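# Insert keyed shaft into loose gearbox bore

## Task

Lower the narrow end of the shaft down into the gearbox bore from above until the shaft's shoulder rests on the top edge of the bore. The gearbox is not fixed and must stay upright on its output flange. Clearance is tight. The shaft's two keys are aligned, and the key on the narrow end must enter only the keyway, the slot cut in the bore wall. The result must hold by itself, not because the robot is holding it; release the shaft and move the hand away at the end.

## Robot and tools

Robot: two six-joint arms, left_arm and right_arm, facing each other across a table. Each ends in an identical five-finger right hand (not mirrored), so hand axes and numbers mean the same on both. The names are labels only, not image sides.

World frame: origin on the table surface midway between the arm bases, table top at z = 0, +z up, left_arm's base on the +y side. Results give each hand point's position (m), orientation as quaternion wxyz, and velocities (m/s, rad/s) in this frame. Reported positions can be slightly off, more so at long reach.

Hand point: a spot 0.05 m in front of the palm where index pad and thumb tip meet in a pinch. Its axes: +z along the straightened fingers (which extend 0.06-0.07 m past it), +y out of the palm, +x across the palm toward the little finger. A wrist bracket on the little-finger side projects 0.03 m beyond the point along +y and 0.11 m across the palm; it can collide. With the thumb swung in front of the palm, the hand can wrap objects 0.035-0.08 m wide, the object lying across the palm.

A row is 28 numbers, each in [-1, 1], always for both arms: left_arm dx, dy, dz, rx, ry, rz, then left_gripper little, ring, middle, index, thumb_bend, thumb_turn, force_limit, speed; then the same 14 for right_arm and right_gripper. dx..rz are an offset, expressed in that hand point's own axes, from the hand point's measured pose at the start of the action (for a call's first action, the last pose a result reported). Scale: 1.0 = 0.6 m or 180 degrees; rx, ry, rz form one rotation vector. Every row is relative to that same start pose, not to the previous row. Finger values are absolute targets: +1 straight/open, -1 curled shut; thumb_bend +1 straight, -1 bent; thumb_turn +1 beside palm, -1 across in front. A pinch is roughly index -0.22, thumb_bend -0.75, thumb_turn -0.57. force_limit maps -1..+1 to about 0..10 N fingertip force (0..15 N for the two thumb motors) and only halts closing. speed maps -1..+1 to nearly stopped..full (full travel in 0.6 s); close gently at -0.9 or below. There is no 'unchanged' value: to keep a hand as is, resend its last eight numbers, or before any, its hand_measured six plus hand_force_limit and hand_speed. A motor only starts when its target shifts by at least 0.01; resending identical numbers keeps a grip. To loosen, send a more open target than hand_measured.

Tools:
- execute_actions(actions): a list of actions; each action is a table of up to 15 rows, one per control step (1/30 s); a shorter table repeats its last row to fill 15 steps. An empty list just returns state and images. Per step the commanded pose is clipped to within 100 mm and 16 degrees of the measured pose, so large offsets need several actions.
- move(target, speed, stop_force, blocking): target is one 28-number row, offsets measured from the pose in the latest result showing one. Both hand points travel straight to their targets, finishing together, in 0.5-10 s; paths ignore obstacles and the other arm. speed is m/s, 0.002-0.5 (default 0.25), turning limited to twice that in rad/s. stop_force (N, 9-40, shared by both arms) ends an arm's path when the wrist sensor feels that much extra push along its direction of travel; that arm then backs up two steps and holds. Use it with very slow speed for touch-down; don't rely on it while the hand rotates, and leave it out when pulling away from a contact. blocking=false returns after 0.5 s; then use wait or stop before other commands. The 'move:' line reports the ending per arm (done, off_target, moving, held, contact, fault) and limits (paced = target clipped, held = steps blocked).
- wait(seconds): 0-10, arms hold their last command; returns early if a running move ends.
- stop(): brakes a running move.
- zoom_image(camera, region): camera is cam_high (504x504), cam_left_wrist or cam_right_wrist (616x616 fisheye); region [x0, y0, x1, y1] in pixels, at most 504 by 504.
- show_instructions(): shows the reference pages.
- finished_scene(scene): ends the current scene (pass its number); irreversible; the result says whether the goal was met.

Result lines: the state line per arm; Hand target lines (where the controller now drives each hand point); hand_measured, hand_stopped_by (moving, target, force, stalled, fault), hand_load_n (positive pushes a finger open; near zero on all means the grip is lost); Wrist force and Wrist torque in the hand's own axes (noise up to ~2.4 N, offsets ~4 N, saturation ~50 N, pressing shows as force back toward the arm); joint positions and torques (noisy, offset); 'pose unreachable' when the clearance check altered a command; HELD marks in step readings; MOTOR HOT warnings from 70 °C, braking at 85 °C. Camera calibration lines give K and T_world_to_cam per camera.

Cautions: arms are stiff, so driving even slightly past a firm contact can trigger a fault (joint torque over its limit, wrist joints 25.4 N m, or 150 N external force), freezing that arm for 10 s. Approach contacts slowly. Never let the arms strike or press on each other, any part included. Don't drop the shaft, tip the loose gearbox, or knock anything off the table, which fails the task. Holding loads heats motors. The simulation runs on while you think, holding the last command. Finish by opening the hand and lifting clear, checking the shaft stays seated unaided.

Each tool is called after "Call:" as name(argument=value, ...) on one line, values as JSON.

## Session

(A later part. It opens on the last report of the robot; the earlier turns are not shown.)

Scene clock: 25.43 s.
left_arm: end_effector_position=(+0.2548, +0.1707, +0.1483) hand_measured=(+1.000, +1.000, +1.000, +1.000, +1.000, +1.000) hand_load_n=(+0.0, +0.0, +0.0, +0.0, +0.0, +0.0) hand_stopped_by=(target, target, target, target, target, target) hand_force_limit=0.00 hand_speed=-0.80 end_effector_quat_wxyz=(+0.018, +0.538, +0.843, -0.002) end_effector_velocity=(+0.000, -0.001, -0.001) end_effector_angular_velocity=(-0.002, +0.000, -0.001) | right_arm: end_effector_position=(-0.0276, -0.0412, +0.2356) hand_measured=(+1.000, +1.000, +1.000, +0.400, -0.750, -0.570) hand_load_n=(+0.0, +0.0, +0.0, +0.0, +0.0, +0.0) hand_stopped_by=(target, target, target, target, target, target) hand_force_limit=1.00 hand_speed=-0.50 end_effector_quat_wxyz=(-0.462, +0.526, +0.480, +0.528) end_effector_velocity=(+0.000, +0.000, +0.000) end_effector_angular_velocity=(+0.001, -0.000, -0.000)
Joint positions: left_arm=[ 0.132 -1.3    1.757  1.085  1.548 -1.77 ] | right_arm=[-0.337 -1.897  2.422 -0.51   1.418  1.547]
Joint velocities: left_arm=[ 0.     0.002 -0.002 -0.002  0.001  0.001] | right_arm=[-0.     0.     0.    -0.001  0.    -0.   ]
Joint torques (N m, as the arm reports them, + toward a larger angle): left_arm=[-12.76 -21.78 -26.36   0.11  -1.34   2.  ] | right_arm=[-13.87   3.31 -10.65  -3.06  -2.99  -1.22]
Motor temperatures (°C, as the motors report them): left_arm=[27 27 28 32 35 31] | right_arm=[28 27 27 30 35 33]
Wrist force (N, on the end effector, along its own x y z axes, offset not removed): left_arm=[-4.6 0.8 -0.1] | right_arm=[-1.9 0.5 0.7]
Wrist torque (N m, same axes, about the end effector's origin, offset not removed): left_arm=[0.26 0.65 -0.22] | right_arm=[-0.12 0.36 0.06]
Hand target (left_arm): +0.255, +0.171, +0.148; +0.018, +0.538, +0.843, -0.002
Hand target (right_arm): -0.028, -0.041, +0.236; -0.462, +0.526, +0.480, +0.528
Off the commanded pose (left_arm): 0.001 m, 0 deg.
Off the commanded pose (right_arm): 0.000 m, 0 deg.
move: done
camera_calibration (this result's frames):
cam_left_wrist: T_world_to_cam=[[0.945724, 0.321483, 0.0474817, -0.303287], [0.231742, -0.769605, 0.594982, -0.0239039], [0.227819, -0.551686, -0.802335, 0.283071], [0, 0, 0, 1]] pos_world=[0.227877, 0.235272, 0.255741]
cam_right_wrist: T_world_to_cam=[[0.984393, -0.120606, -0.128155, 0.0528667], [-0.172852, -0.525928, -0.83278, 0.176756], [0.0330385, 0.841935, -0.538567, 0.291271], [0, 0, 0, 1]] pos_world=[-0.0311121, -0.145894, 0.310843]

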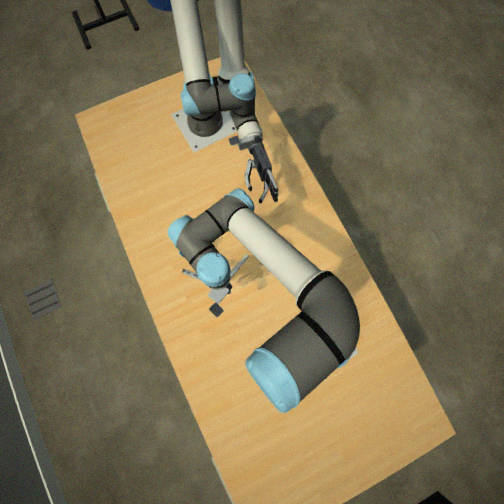

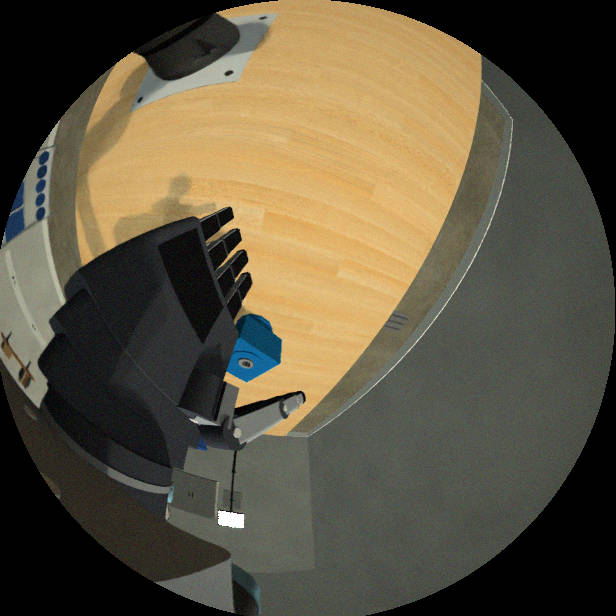

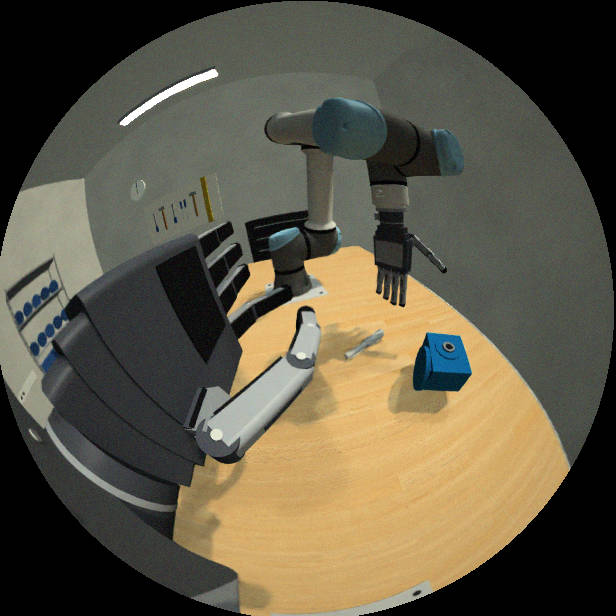

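Call:
move(target=[0.017,0,0.115,0,0,0,1,1,1,1,1,1,0,-0.8,0,-0.1,-0.27,0,0,0,1,1,1,0.4,-0.75,-0.57,1,-0.5], speed=0.08, stop_force=12)

Call:
move(target=[0,-0.2,0,0,0,0,1,1,1,1,1,1,0,-0.8,0,0,0,0,0,0,1,1,1,0.4,-0.75,-0.57,1,-0.5], speed=0.05, stop_force=12)

Scene clock: 28.17 s.
left_arm: end_effector_position=(+0.2525, +0.1784, +0.0791) hand_measured=(+1.000, +1.000, +1.000, +1.000, +1.000, +1.000) hand_load_n=(+0.0, +0.0, +0.0, +0.0, +0.0, +0.0) hand_stopped_by=(target, target, target, target, target, target) hand_force_limit=0.00 hand_speed=-0.80 end_effector_quat_wxyz=(+0.018, +0.538, +0.843, -0.002) end_effector_velocity=(+0.000, +0.001, -0.001) end_effector_angular_velocity=(+0.002, +0.001, +0.003) | right_arm: end_effector_position=(-0.1055, -0.1954, +0.2365) hand_measured=(+1.000, +1.000, +1.000, +0.400, -0.750, -0.570) hand_load_n=(+0.0, +0.0, +0.0, +0.0, +0.0, +0.0) hand_stopped_by=(target, target, target, target, target, target) hand_force_limit=1.00 hand_speed=-0.50 end_effector_quat_wxyz=(-0.462, +0.526, +0.480, +0.528) end_effector_velocity=(-0.001, -0.001, +0.000) end_effector_angular_velocity=(-0.000, -0.000, -0.003)
Joint positions: left_arm=[ 0.13  -1.23   1.867  0.905  1.548 -1.772] | right_arm=[ 0.149 -2.235  2.567 -0.316  1.904  1.554]
Joint velocities: left_arm=[ 0.001  0.001  0.001 -0.001  0.    -0.002] | right_arm=[ 0.019  0.009 -0.003 -0.006  0.022  0.   ]
Joint torques (N m, as the arm reports them, + toward a larger angle): left_arm=[-12.66 -22.31  -5.25   0.2   -0.32  -1.26] | right_arm=[ 11.79  14.05 -32.69  -2.85   2.79   1.54]
Motor temperatures (°C, as the motors report them): left_arm=[27 27 28 32 35 31] | right_arm=[28 27 27 30 35 33]
Wrist force (N, on the end effector, along its own x y z axes, offset not removed): left_arm=[-2.5 1.9 2.4] | right_arm=[-1.3 -1.1 3.6]
Wrist torque (N m, same axes, about the end effector's origin, offset not removed): left_arm=[0.13 0.18 -0.02] | right_arm=[-0.50 0.34 0.02]
Hand target (left_arm): +0.252, +0.178, +0.079; +0.018, +0.538, +0.843, -0.002
Hand target (right_arm): -0.106, -0.195, +0.237; -0.462, +0.526, +0.480, +0.529
Off the commanded pose (left_arm): 0.000 m, 0 deg.
Off the commanded pose (right_arm): 0.000 m, 0 deg.
move: done
camera_calibration (this result's frames):
cam_left_wrist: T_world_to_cam=[[0.945726, 0.321483, 0.0474381, -0.300284], [0.231767, -0.769599, 0.59498, 0.023786], [0.227784, -0.551693, -0.80234, 0.232349], [0, 0, 0, 1]] pos_world=[0.225548, 0.243027, 0.186516]
cam_right_wrist: T_world_to_cam=[[0.984502, -0.120228, -0.127674, 0.110999], [-0.172245, -0.526044, -0.832832, 0.0830133], [0.032968, 0.841916, -0.5386, 0.424126], [0, 0, 0, 1]] pos_world=[-0.108963, -0.300065, 0.311742]

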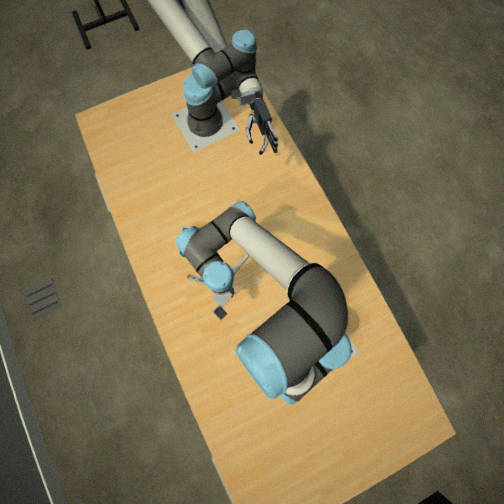

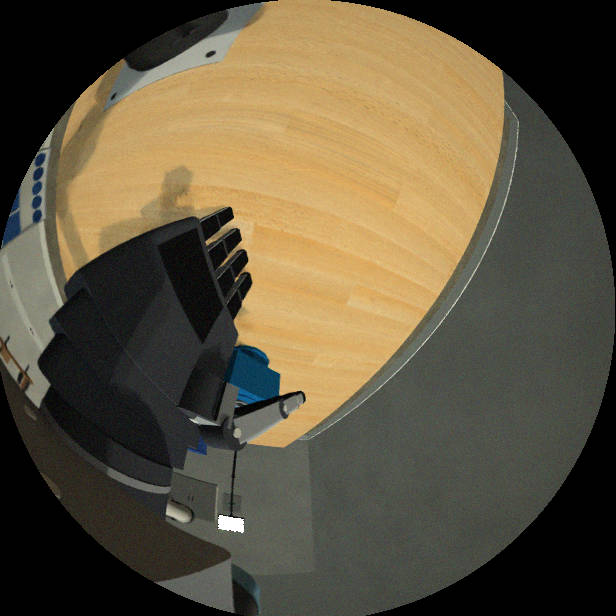

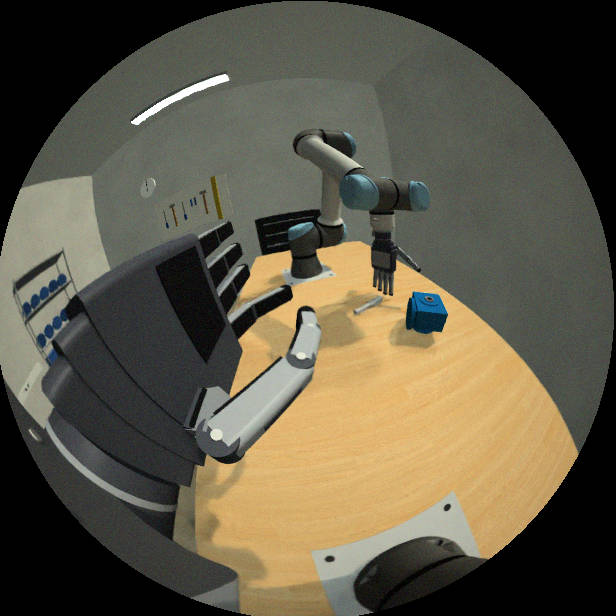

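Scene clock: 30.93 s.
left_arm: end_effector_position=(+0.1436, +0.1281, +0.0770) hand_measured=(+1.000, +1.000, +1.000, +1.000, +1.000, +1.000) hand_load_n=(+0.0, +0.0, -0.5, +0.0, +0.0, +0.0) hand_stopped_by=(target, target, target, target, target, target) hand_force_limit=0.00 hand_speed=-0.80 end_effector_quat_wxyz=(+0.018, +0.538, +0.843, -0.002) end_effector_velocity=(-0.001, -0.002, -0.000) end_effector_angular_velocity=(-0.004, +0.000, +0.002) | right_arm: end_effector_position=(-0.1055, -0.1954, +0.2365) hand_measured=(+1.000, +1.000, +1.000, +0.400, -0.750, -0.570) hand_load_n=(+0.0, +0.0, +0.0, +0.0, +0.0, +0.0) hand_stopped_by=(target, target, target, target, target, target) hand_force_limit=1.00 hand_speed=-0.50 end_effector_quat_wxyz=(-0.462, +0.526, +0.480, +0.528) end_effector_velocity=(+0.000, +0.000, +0.000) end_effector_angular_velocity=(+0.002, +0.000, -0.000)
Joint positions: left_arm=[-0.185 -1.226  1.869  0.907  1.541 -2.086] | right_arm=[ 0.149 -2.235  2.567 -0.316  1.904  1.554]
Joint velocities: left_arm=[-0.003  0.    -0.001 -0.003 -0.    -0.005] | right_arm=[ 0.    -0.    -0.    -0.001  0.    -0.   ]
Joint torques (N m, as the arm reports them, + toward a larger angle): left_arm=[-13.41 -22.58 -24.35   4.21  -1.49  -1.45] | right_arm=[-14.04   0.03 -12.32  -0.05  -2.97   1.27]
Motor temperatures (°C, as the motors report them): left_arm=[27 27 28 32 35 31] | right_arm=[28 27 27 30 35 33]
Wrist force (N, on the end effector, along its own x y z axes, offset not removed): left_arm=[-2.2 0.4 2.7] | right_arm=[0.3 0.1 2.2]
Wrist torque (N m, same axes, about the end effector's origin, offset not removed): left_arm=[-0.24 0.23 -0.04] | right_arm=[-0.24 0.11 0.14]
Hand target (left_arm): +0.144, +0.128, +0.077; +0.018, +0.538, +0.843, -0.002
Hand target (right_arm): -0.105, -0.195, +0.236; -0.462, +0.526, +0.480, +0.528
Off the commanded pose (left_arm): 0.000 m, 0 deg.
Off the commanded pose (right_arm): 0.000 m, 0 deg.
move: done
camera_calibration (this result's frames):
cam_left_wrist: T_world_to_cam=[[0.945762, 0.321481, 0.0467351, -0.180992], [0.232204, -0.769591, 0.59482, 0.0114677], [0.22719, -0.551706, -0.802499, 0.227847], [0, 0, 0, 1]] pos_world=[0.116748, 0.192715, 0.184484]
cam_right_wrist: T_world_to_cam=[[0.984502, -0.120228, -0.127674, 0.110999], [-0.172245, -0.526044, -0.832832, 0.0830132], [0.0329681, 0.841916, -0.5386, 0.424126], [0, 0, 0, 1]] pos_world=[-0.108963, -0.300065, 0.311742]

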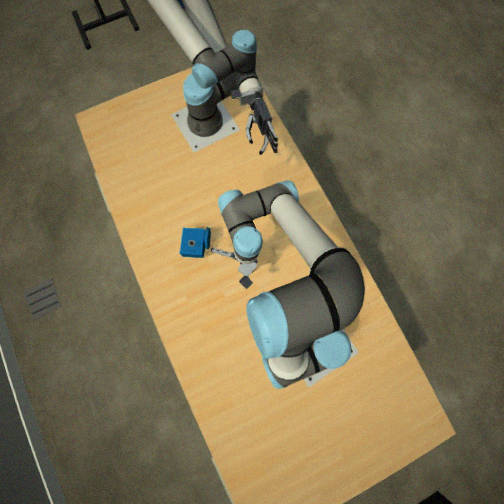

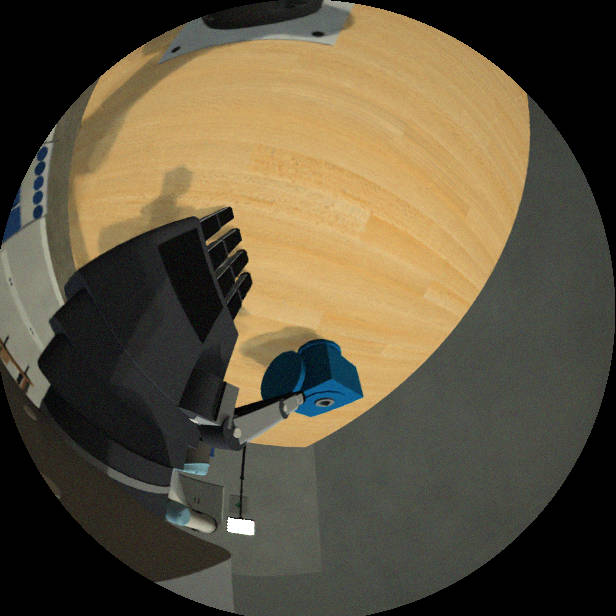

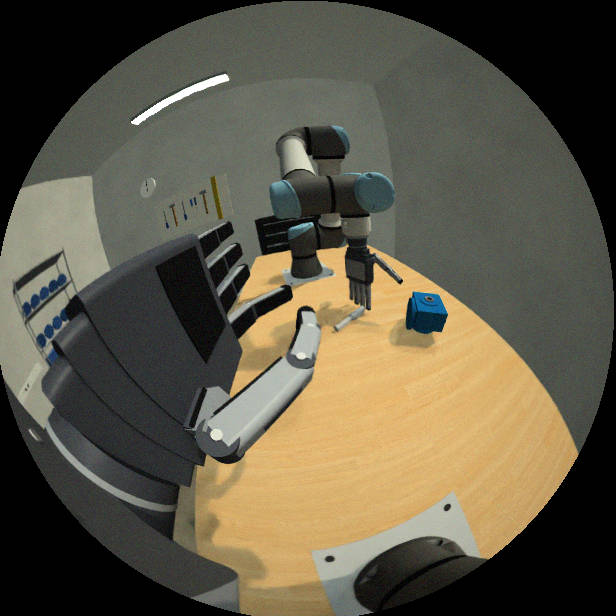

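Call:
zoom_image(camera="cam_right_wrist", region=[310,270,460,350])

Region (310, 270, 460, 350) of cam_right_wrist's 616x616 image, scaled by 3.360, with more detail than that image has; it fills the top 269 rows of this view, and the rest is white.

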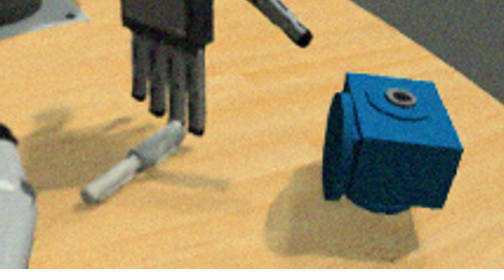

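Call:
move(target=[0,0.01,-0.05,0,0,0,1,1,1,1,1,1,0,-0.8,0,0,0,0,0,0,1,1,1,0.4,-0.75,-0.57,1,-0.5], speed=0.1)

Call:
move(target=[0.085,-0.047,0,0,0,0,1,1,1,1,1,1,0,-0.8,0,0,0,0,0,0,1,1,1,0.4,-0.75,-0.57,1,-0.5], speed=0.1)

Call:
move(target=[0,0,0.05,0,0,0,1,1,1,1,1,1,0,-0.8,0,0,0,0,0,0,1,1,1,0.4,-0.75,-0.57,1,-0.5], speed=0.04, stop_force=10)

Call:
move(target=[-0.12,-0.057,0,0,0,0,1,1,1,1,1,1,0,-0.8,0,0,0,0,0,0,1,1,1,0.4,-0.75,-0.57,1,-0.5], speed=0.04, stop_force=12)

Call:
zoom_image(camera="cam_right_wrist", region=[310,270,460,350])

Scene clock: 32.27 s.
left_arm: end_effector_position=(+0.1482, +0.1313, +0.1070) hand_measured=(+1.000, +1.000, +1.000, +1.000, +1.000, +1.000) hand_load_n=(+0.0, +0.0, +0.0, +0.0, +0.0, +0.0) hand_stopped_by=(target, target, target, target, target, target) hand_force_limit=0.00 hand_speed=-0.80 end_effector_quat_wxyz=(+0.018, +0.538, +0.843, -0.002) end_effector_velocity=(+0.000, -0.000, +0.001) end_effector_angular_velocity=(-0.002, +0.000, +0.001) | right_arm: end_effector_position=(-0.1055, -0.1954, +0.2365) hand_measured=(+1.000, +1.000, +1.000, +0.400, -0.750, -0.570) hand_load_n=(+0.0, +0.0, +0.0, +0.0, +0.0, +0.0) hand_stopped_by=(target, target, target, target, target, target) hand_force_limit=1.00 hand_speed=-0.50 end_effector_quat_wxyz=(-0.462, +0.526, +0.480, +0.528) end_effector_velocity=(+0.000, -0.000, -0.000) end_effector_angular_velocity=(-0.001, -0.001, -0.001)
Joint positions: left_arm=[-0.172 -1.272  1.841  0.98   1.541 -2.074] | right_arm=[ 0.149 -2.235  2.567 -0.316  1.904  1.554]
Joint velocities: left_arm=[ 0.001 -0.003 -0.001  0.002  0.    -0.   ] | right_arm=[-0.     0.     0.001  0.     0.001 -0.   ]
Joint torques (N m, as the arm reports them, + toward a larger angle): left_arm=[ 13.97 -35.08 -24.56   4.5    1.44   2.  ] | right_arm=[-14.12   0.53 -12.07  -0.21  -2.9    1.3 ]
Motor temperatures (°C, as the motors report them): left_arm=[27 27 28 32 35 31] | right_arm=[28 27 27 30 35 33]
Wrist force (N, on the end effector, along its own x y z axes, offset not removed): left_arm=[-2.2 -0.2 -0.8] | right_arm=[-0.9 -2.1 0.8]
Wrist torque (N m, same axes, about the end effector's origin, offset not removed): left_arm=[0.20 0.21 0.02] | right_arm=[-0.47 0.28 0.09]
Hand target (left_arm): +0.148, +0.131, +0.107; +0.018, +0.538, +0.843, -0.002
Hand target (right_arm): -0.105, -0.195, +0.236; -0.462, +0.526, +0.480, +0.528
Off the commanded pose (left_arm): 0.000 m, 0 deg.
Off the commanded pose (right_arm): 0.000 m, 0 deg.
move: done
camera_calibration (this result's frames):
cam_left_wrist: T_world_to_cam=[[0.945762, 0.321477, 0.0467664, -0.187757], [0.232179, -0.769587, 0.594835, -0.0049931], [0.227216, -0.551714, -0.802487, 0.2526], [0, 0, 0, 1]] pos_world=[0.121338, 0.19588, 0.214459]
cam_right_wrist: T_world_to_cam=[[0.984502, -0.120228, -0.127673, 0.110999], [-0.172245, -0.526044, -0.832832, 0.0830131], [0.0329682, 0.841916, -0.5386, 0.424126], [0, 0, 0, 1]] pos_world=[-0.108963, -0.300065, 0.311742]

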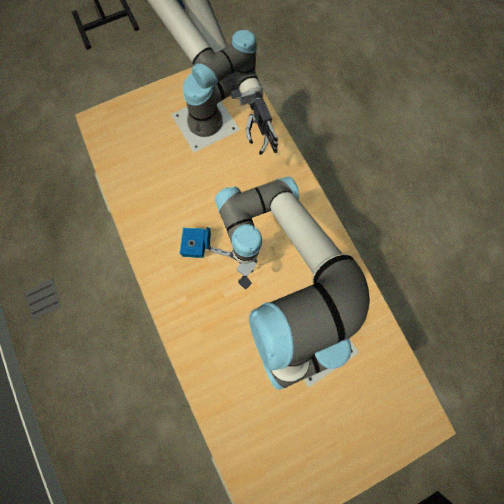

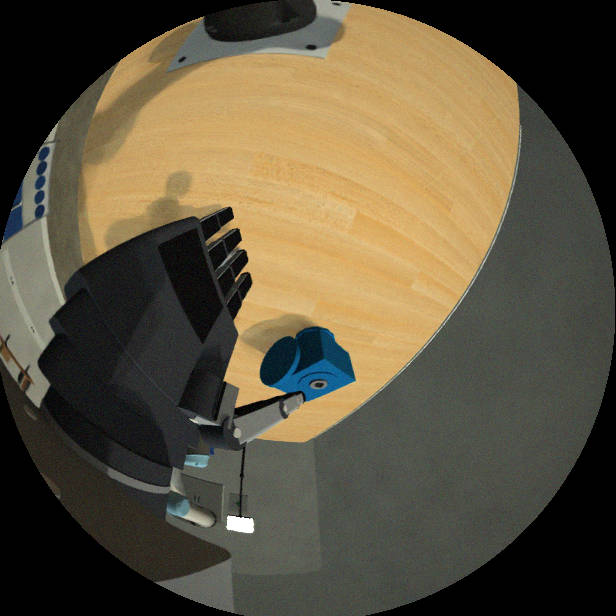

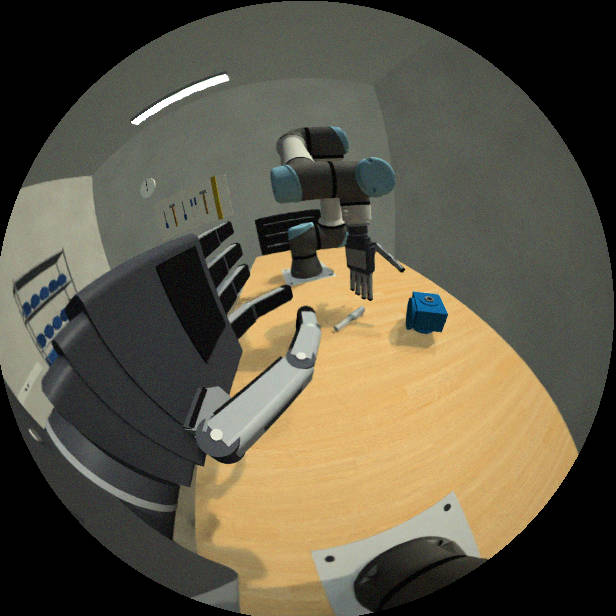

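Scene clock: 33.27 s.
left_arm: end_effector_position=(+0.1013, +0.1657, +0.1049) hand_measured=(+1.000, +1.000, +1.000, +1.000, +1.000, +1.000) hand_load_n=(+0.0, +0.0, +0.0, +0.0, +0.0, +0.0) hand_stopped_by=(target, target, target, target, target, target) hand_force_limit=0.00 hand_speed=-0.80 end_effector_quat_wxyz=(+0.018, +0.538, +0.843, -0.002) end_effector_velocity=(-0.001, +0.001, +0.000) end_effector_angular_velocity=(-0.000, -0.003, +0.001) | right_arm: end_effector_position=(-0.1055, -0.1954, +0.2365) hand_measured=(+1.000, +1.000, +1.000, +0.400, -0.750, -0.570) hand_load_n=(+0.0, +0.0, +0.0, +0.0, +0.0, +0.0) hand_stopped_by=(target, target, target, target, target, target) hand_force_limit=1.00 hand_speed=-0.50 end_effector_quat_wxyz=(-0.462, +0.526, +0.480, +0.528) end_effector_velocity=(+0.000, -0.000, -0.000) end_effector_angular_velocity=(+0.000, +0.000, -0.002)
Joint positions: left_arm=[-0.327 -1.367  1.975  0.946  1.539 -2.229] | right_arm=[ 0.149 -2.235  2.567 -0.316  1.904  1.554]
Joint velocities: left_arm=[-0.005 -0.004  0.004  0.    -0.003 -0.006] | right_arm=[-0.     0.     0.    -0.     0.002  0.   ]
Joint torques (N m, as the arm reports them, + toward a larger angle): left_arm=[-12.07 -30.75  -6.49   0.15  -1.63  -1.27] | right_arm=[-14.41   0.31 -12.06  -0.08  -2.86   1.23]
Motor temperatures (°C, as the motors report them): left_arm=[27 27 28 32 35 31] | right_arm=[28 27 27 30 35 33]
Wrist force (N, on the end effector, along its own x y z axes, offset not removed): left_arm=[-2.6 -0.1 -0.5] | right_arm=[-1.3 -2.7 1.0]
Wrist torque (N m, same axes, about the end effector's origin, offset not removed): left_arm=[0.25 0.26 -0.04] | right_arm=[-0.60 0.28 -0.08]
Hand target (left_arm): +0.101, +0.166, +0.105; +0.018, +0.538, +0.843, -0.002
Hand target (right_arm): -0.105, -0.195, +0.236; -0.462, +0.526, +0.480, +0.528
Off the commanded pose (left_arm): 0.000 m, 0 deg.
Off the commanded pose (right_arm): 0.000 m, 0 deg.
move: done
camera_calibration (this result's frames):
cam_left_wrist: T_world_to_cam=[[0.945784, 0.321463, 0.0464101, -0.154345], [0.232417, -0.76965, 0.59466, 0.0336415], [0.226881, -0.551633, -0.802637, 0.280557], [0, 0, 0, 1]] pos_world=[0.0745047, 0.230273, 0.212343]
cam_right_wrist: T_world_to_cam=[[0.984502, -0.120228, -0.127673, 0.110999], [-0.172245, -0.526044, -0.832832, 0.0830132], [0.0329682, 0.841916, -0.5386, 0.424126], [0, 0, 0, 1]] pos_world=[-0.108963, -0.300065, 0.311742]

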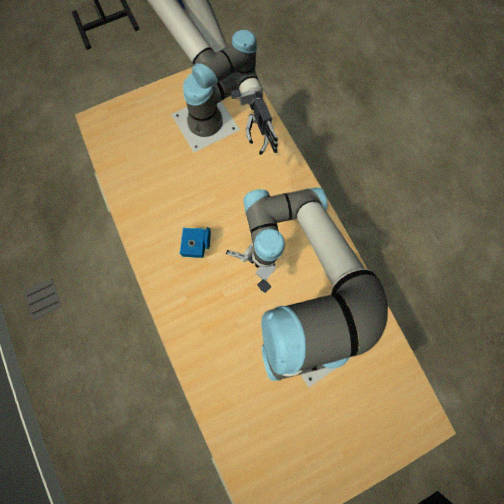

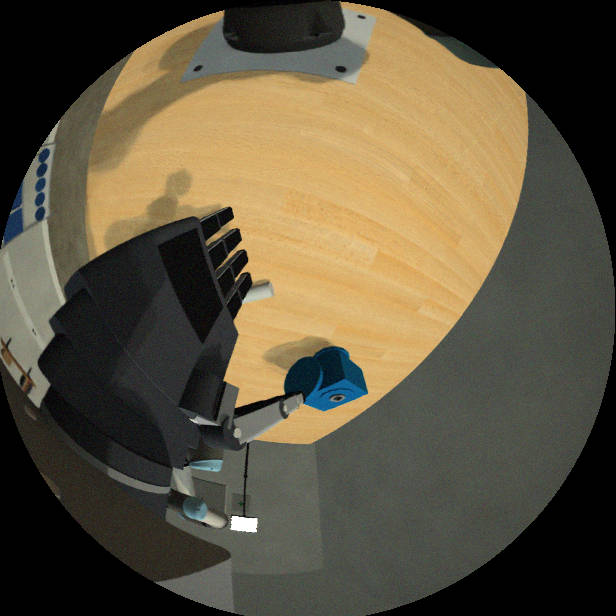

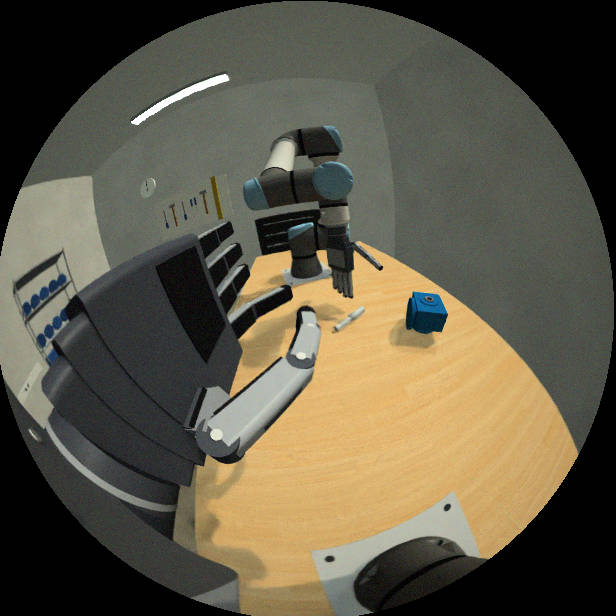

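Scene clock: 34.33 s.
left_arm: end_effector_position=(+0.1021, +0.1651, +0.0750) hand_measured=(+1.000, +1.000, +1.000, +1.000, +1.000, +1.000) hand_load_n=(+0.0, +0.0, +0.0, +0.0, +0.0, +0.0) hand_stopped_by=(target, target, target, target, target, target) hand_force_limit=0.00 hand_speed=-0.80 end_effector_quat_wxyz=(+0.018, +0.538, +0.843, -0.002) end_effector_velocity=(+0.000, -0.000, -0.001) end_effector_angular_velocity=(-0.002, -0.001, -0.001) | right_arm: end_effector_position=(-0.1055, -0.1954, +0.2365) hand_measured=(+1.000, +1.000, +1.000, +0.400, -0.750, -0.570) hand_load_n=(+0.0, +0.0, +0.0, +0.0, +0.0, +0.0) hand_stopped_by=(target, target, target, target, target, target) hand_force_limit=1.00 hand_speed=-0.50 end_effector_quat_wxyz=(-0.462, +0.526, +0.480, +0.528) end_effector_velocity=(-0.000, -0.000, +0.000) end_effector_angular_velocity=(-0.000, +0.000, -0.000)
Joint positions: left_arm=[-0.324 -1.319  2.008  0.865  1.539 -2.226] | right_arm=[ 0.149 -2.235  2.567 -0.316  1.904  1.554]
Joint velocities: left_arm=[-0.001  0.002  0.002 -0.005 -0.001  0.001] | right_arm=[ 0.  0. -0.  0.  0.  0.]
Joint torques (N m, as the arm reports them, + toward a larger angle): left_arm=[ 13.67 -18.88  -5.31   0.19   1.18   1.99] | right_arm=[-13.86   0.06 -12.03  -0.06  -2.88   1.22]
Motor temperatures (°C, as the motors report them): left_arm=[27 27 28 32 35 31] | right_arm=[28 27 27 30 35 33]
Wrist force (N, on the end effector, along its own x y z axes, offset not removed): left_arm=[-0.4 -0.6 -1.3] | right_arm=[-0.7 -2.2 2.1]
Wrist torque (N m, same axes, about the end effector's origin, offset not removed): left_arm=[0.21 -0.07 0.03] | right_arm=[-0.61 0.23 0.08]
Hand target (left_arm): +0.102, +0.165, +0.075; +0.018, +0.538, +0.843, -0.002
Hand target (right_arm): -0.105, -0.195, +0.236; -0.462, +0.526, +0.480, +0.528
Off the commanded pose (left_arm): 0.000 m, 0 deg.
Off the commanded pose (right_arm): 0.000 m, 0 deg.
move: done
camera_calibration (this result's frames):
cam_left_wrist: T_world_to_cam=[[0.945784, 0.321464, 0.0464031, -0.153534], [0.232423, -0.769654, 0.594653, 0.0507109], [0.226874, -0.551629, -0.802642, 0.256049], [0, 0, 0, 1]] pos_world=[0.0753332, 0.229629, 0.182485]
cam_right_wrist: T_world_to_cam=[[0.984502, -0.120228, -0.127674, 0.110999], [-0.172246, -0.526044, -0.832832, 0.0830131], [0.0329682, 0.841916, -0.5386, 0.424126], [0, 0, 0, 1]] pos_world=[-0.108963, -0.300065, 0.311742]

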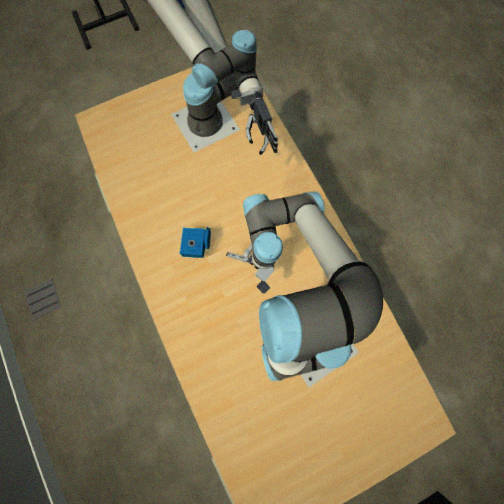

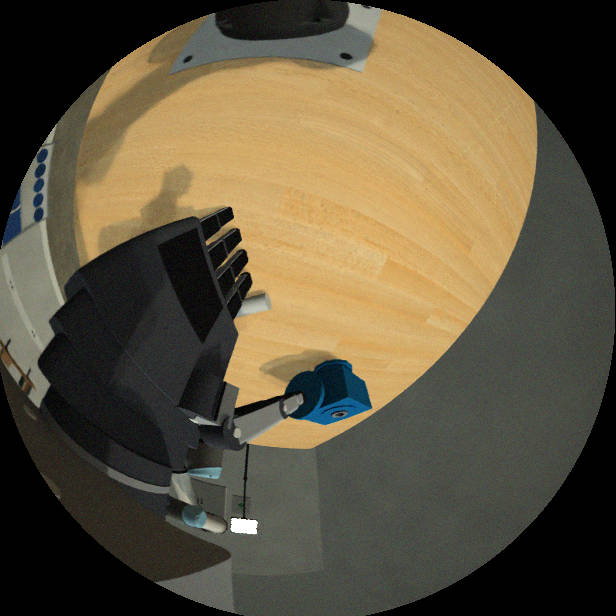

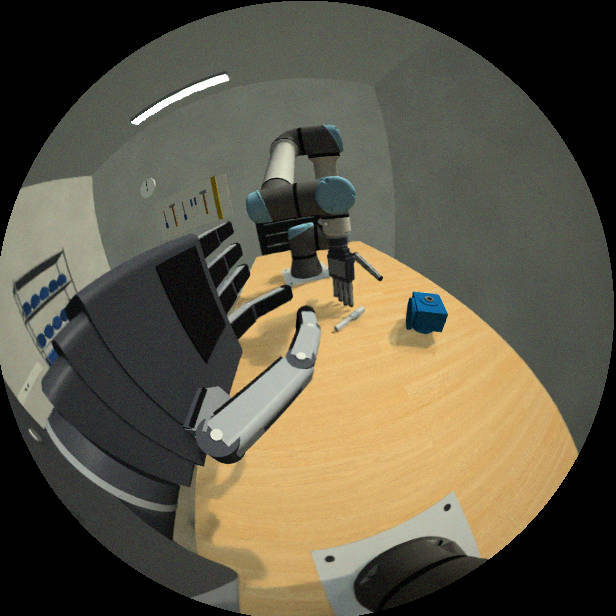

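Scene clock: 36.67 s.
left_arm: end_effector_position=(+0.1013, +0.0855, +0.0768) hand_measured=(+1.000, +1.000, +1.000, +1.000, +1.000, +1.000) hand_load_n=(+0.0, +0.0, +0.0, +0.0, +0.0, +0.0) hand_stopped_by=(target, target, target, target, target, target) hand_force_limit=0.00 hand_speed=-0.80 end_effector_quat_wxyz=(+0.018, +0.538, +0.843, -0.002) end_effector_velocity=(+0.000, -0.001, +0.000) end_effector_angular_velocity=(-0.001, +0.000, +0.002) | right_arm: end_effector_position=(-0.1055, -0.1954, +0.2365) hand_measured=(+1.000, +1.000, +1.000, +0.400, -0.750, -0.570) hand_load_n=(+0.0, +0.0, +0.0, +0.0, +0.0, +0.0) hand_stopped_by=(target, target, target, target, target, target) hand_force_limit=1.00 hand_speed=-0.50 end_effector_quat_wxyz=(-0.462, +0.526, +0.480, +0.528) end_effector_velocity=(+0.000, +0.000, +0.000) end_effector_angular_velocity=(+0.001, +0.001, -0.001)
Joint positions: left_arm=[-0.281 -1.156  1.767  0.942  1.54  -2.183] | right_arm=[ 0.149 -2.235  2.567 -0.316  1.904  1.554]
Joint velocities: left_arm=[ 0.001  0.002 -0.005  0.002  0.    -0.001] | right_arm=[-0.001  0.     0.    -0.001  0.     0.   ]
Joint torques (N m, as the arm reports them, + toward a larger angle): left_arm=[ 13.5  -26.14 -23.14   4.05   1.5    1.94] | right_arm=[-14.47   0.3  -12.07  -0.1   -2.95   1.37]
Motor temperatures (°C, as the motors report them): left_arm=[27 27 28 32 35 31] | right_arm=[28 27 27 30 35 33]
Wrist force (N, on the end effector, along its own x y z axes, offset not removed): left_arm=[-0.6 0.6 0.0] | right_arm=[-2.2 -2.1 0.4]
Wrist torque (N m, same axes, about the end effector's origin, offset not removed): left_arm=[-0.04 0.05 -0.05] | right_arm=[-0.44 0.38 -0.07]
Hand target (left_arm): +0.101, +0.085, +0.077; +0.018, +0.538, +0.843, -0.002
Hand target (right_arm): -0.105, -0.195, +0.236; -0.462, +0.526, +0.480, +0.528
Off the commanded pose (left_arm): 0.000 m, 0 deg.
Off the commanded pose (right_arm): 0.000 m, 0 deg.
move: done
camera_calibration (this result's frames):
cam_left_wrist: T_world_to_cam=[[0.945781, 0.321462, 0.0464871, -0.127214], [0.232359, -0.76963, 0.59471, -0.0113973], [0.226954, -0.551663, -0.802595, 0.213733], [0, 0, 0, 1]] pos_world=[0.0744568, 0.150031, 0.184233]
cam_right_wrist: T_world_to_cam=[[0.984502, -0.120229, -0.127674, 0.110999], [-0.172246, -0.526044, -0.832832, 0.0830131], [0.0329683, 0.841916, -0.5386, 0.424126], [0, 0, 0, 1]] pos_world=[-0.108963, -0.300065, 0.311742]

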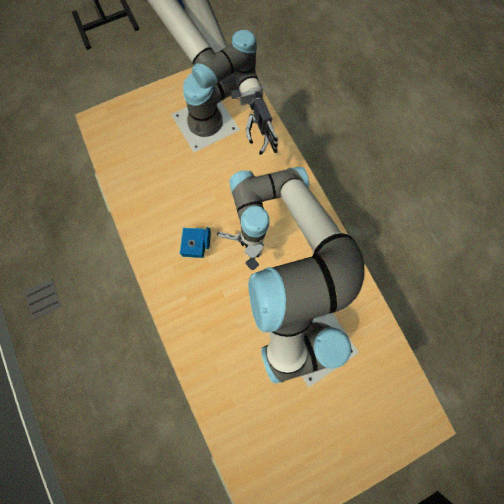

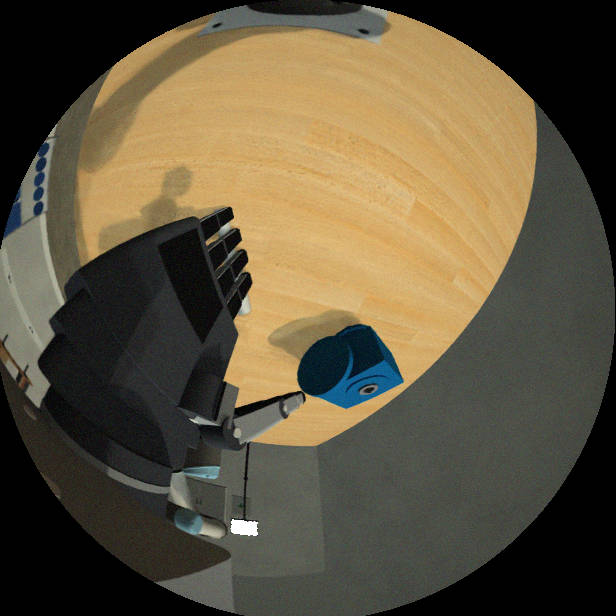

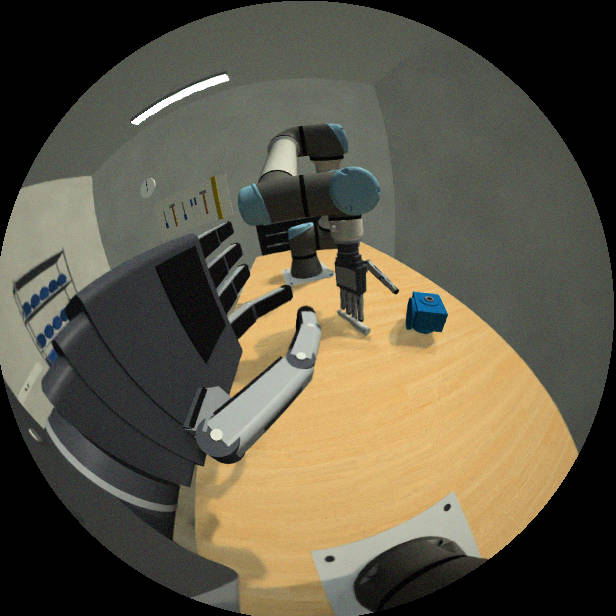

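Region (310, 270, 460, 350) of cam_right_wrist's 616x616 image, scaled by 3.360, with more detail than that image has; it fills the top 269 rows of this view, and the rest is white.

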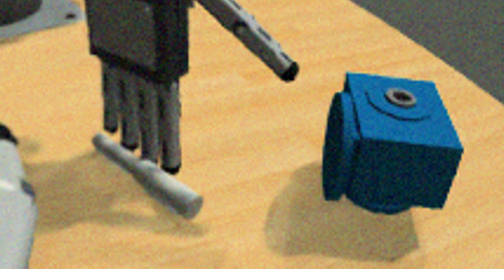

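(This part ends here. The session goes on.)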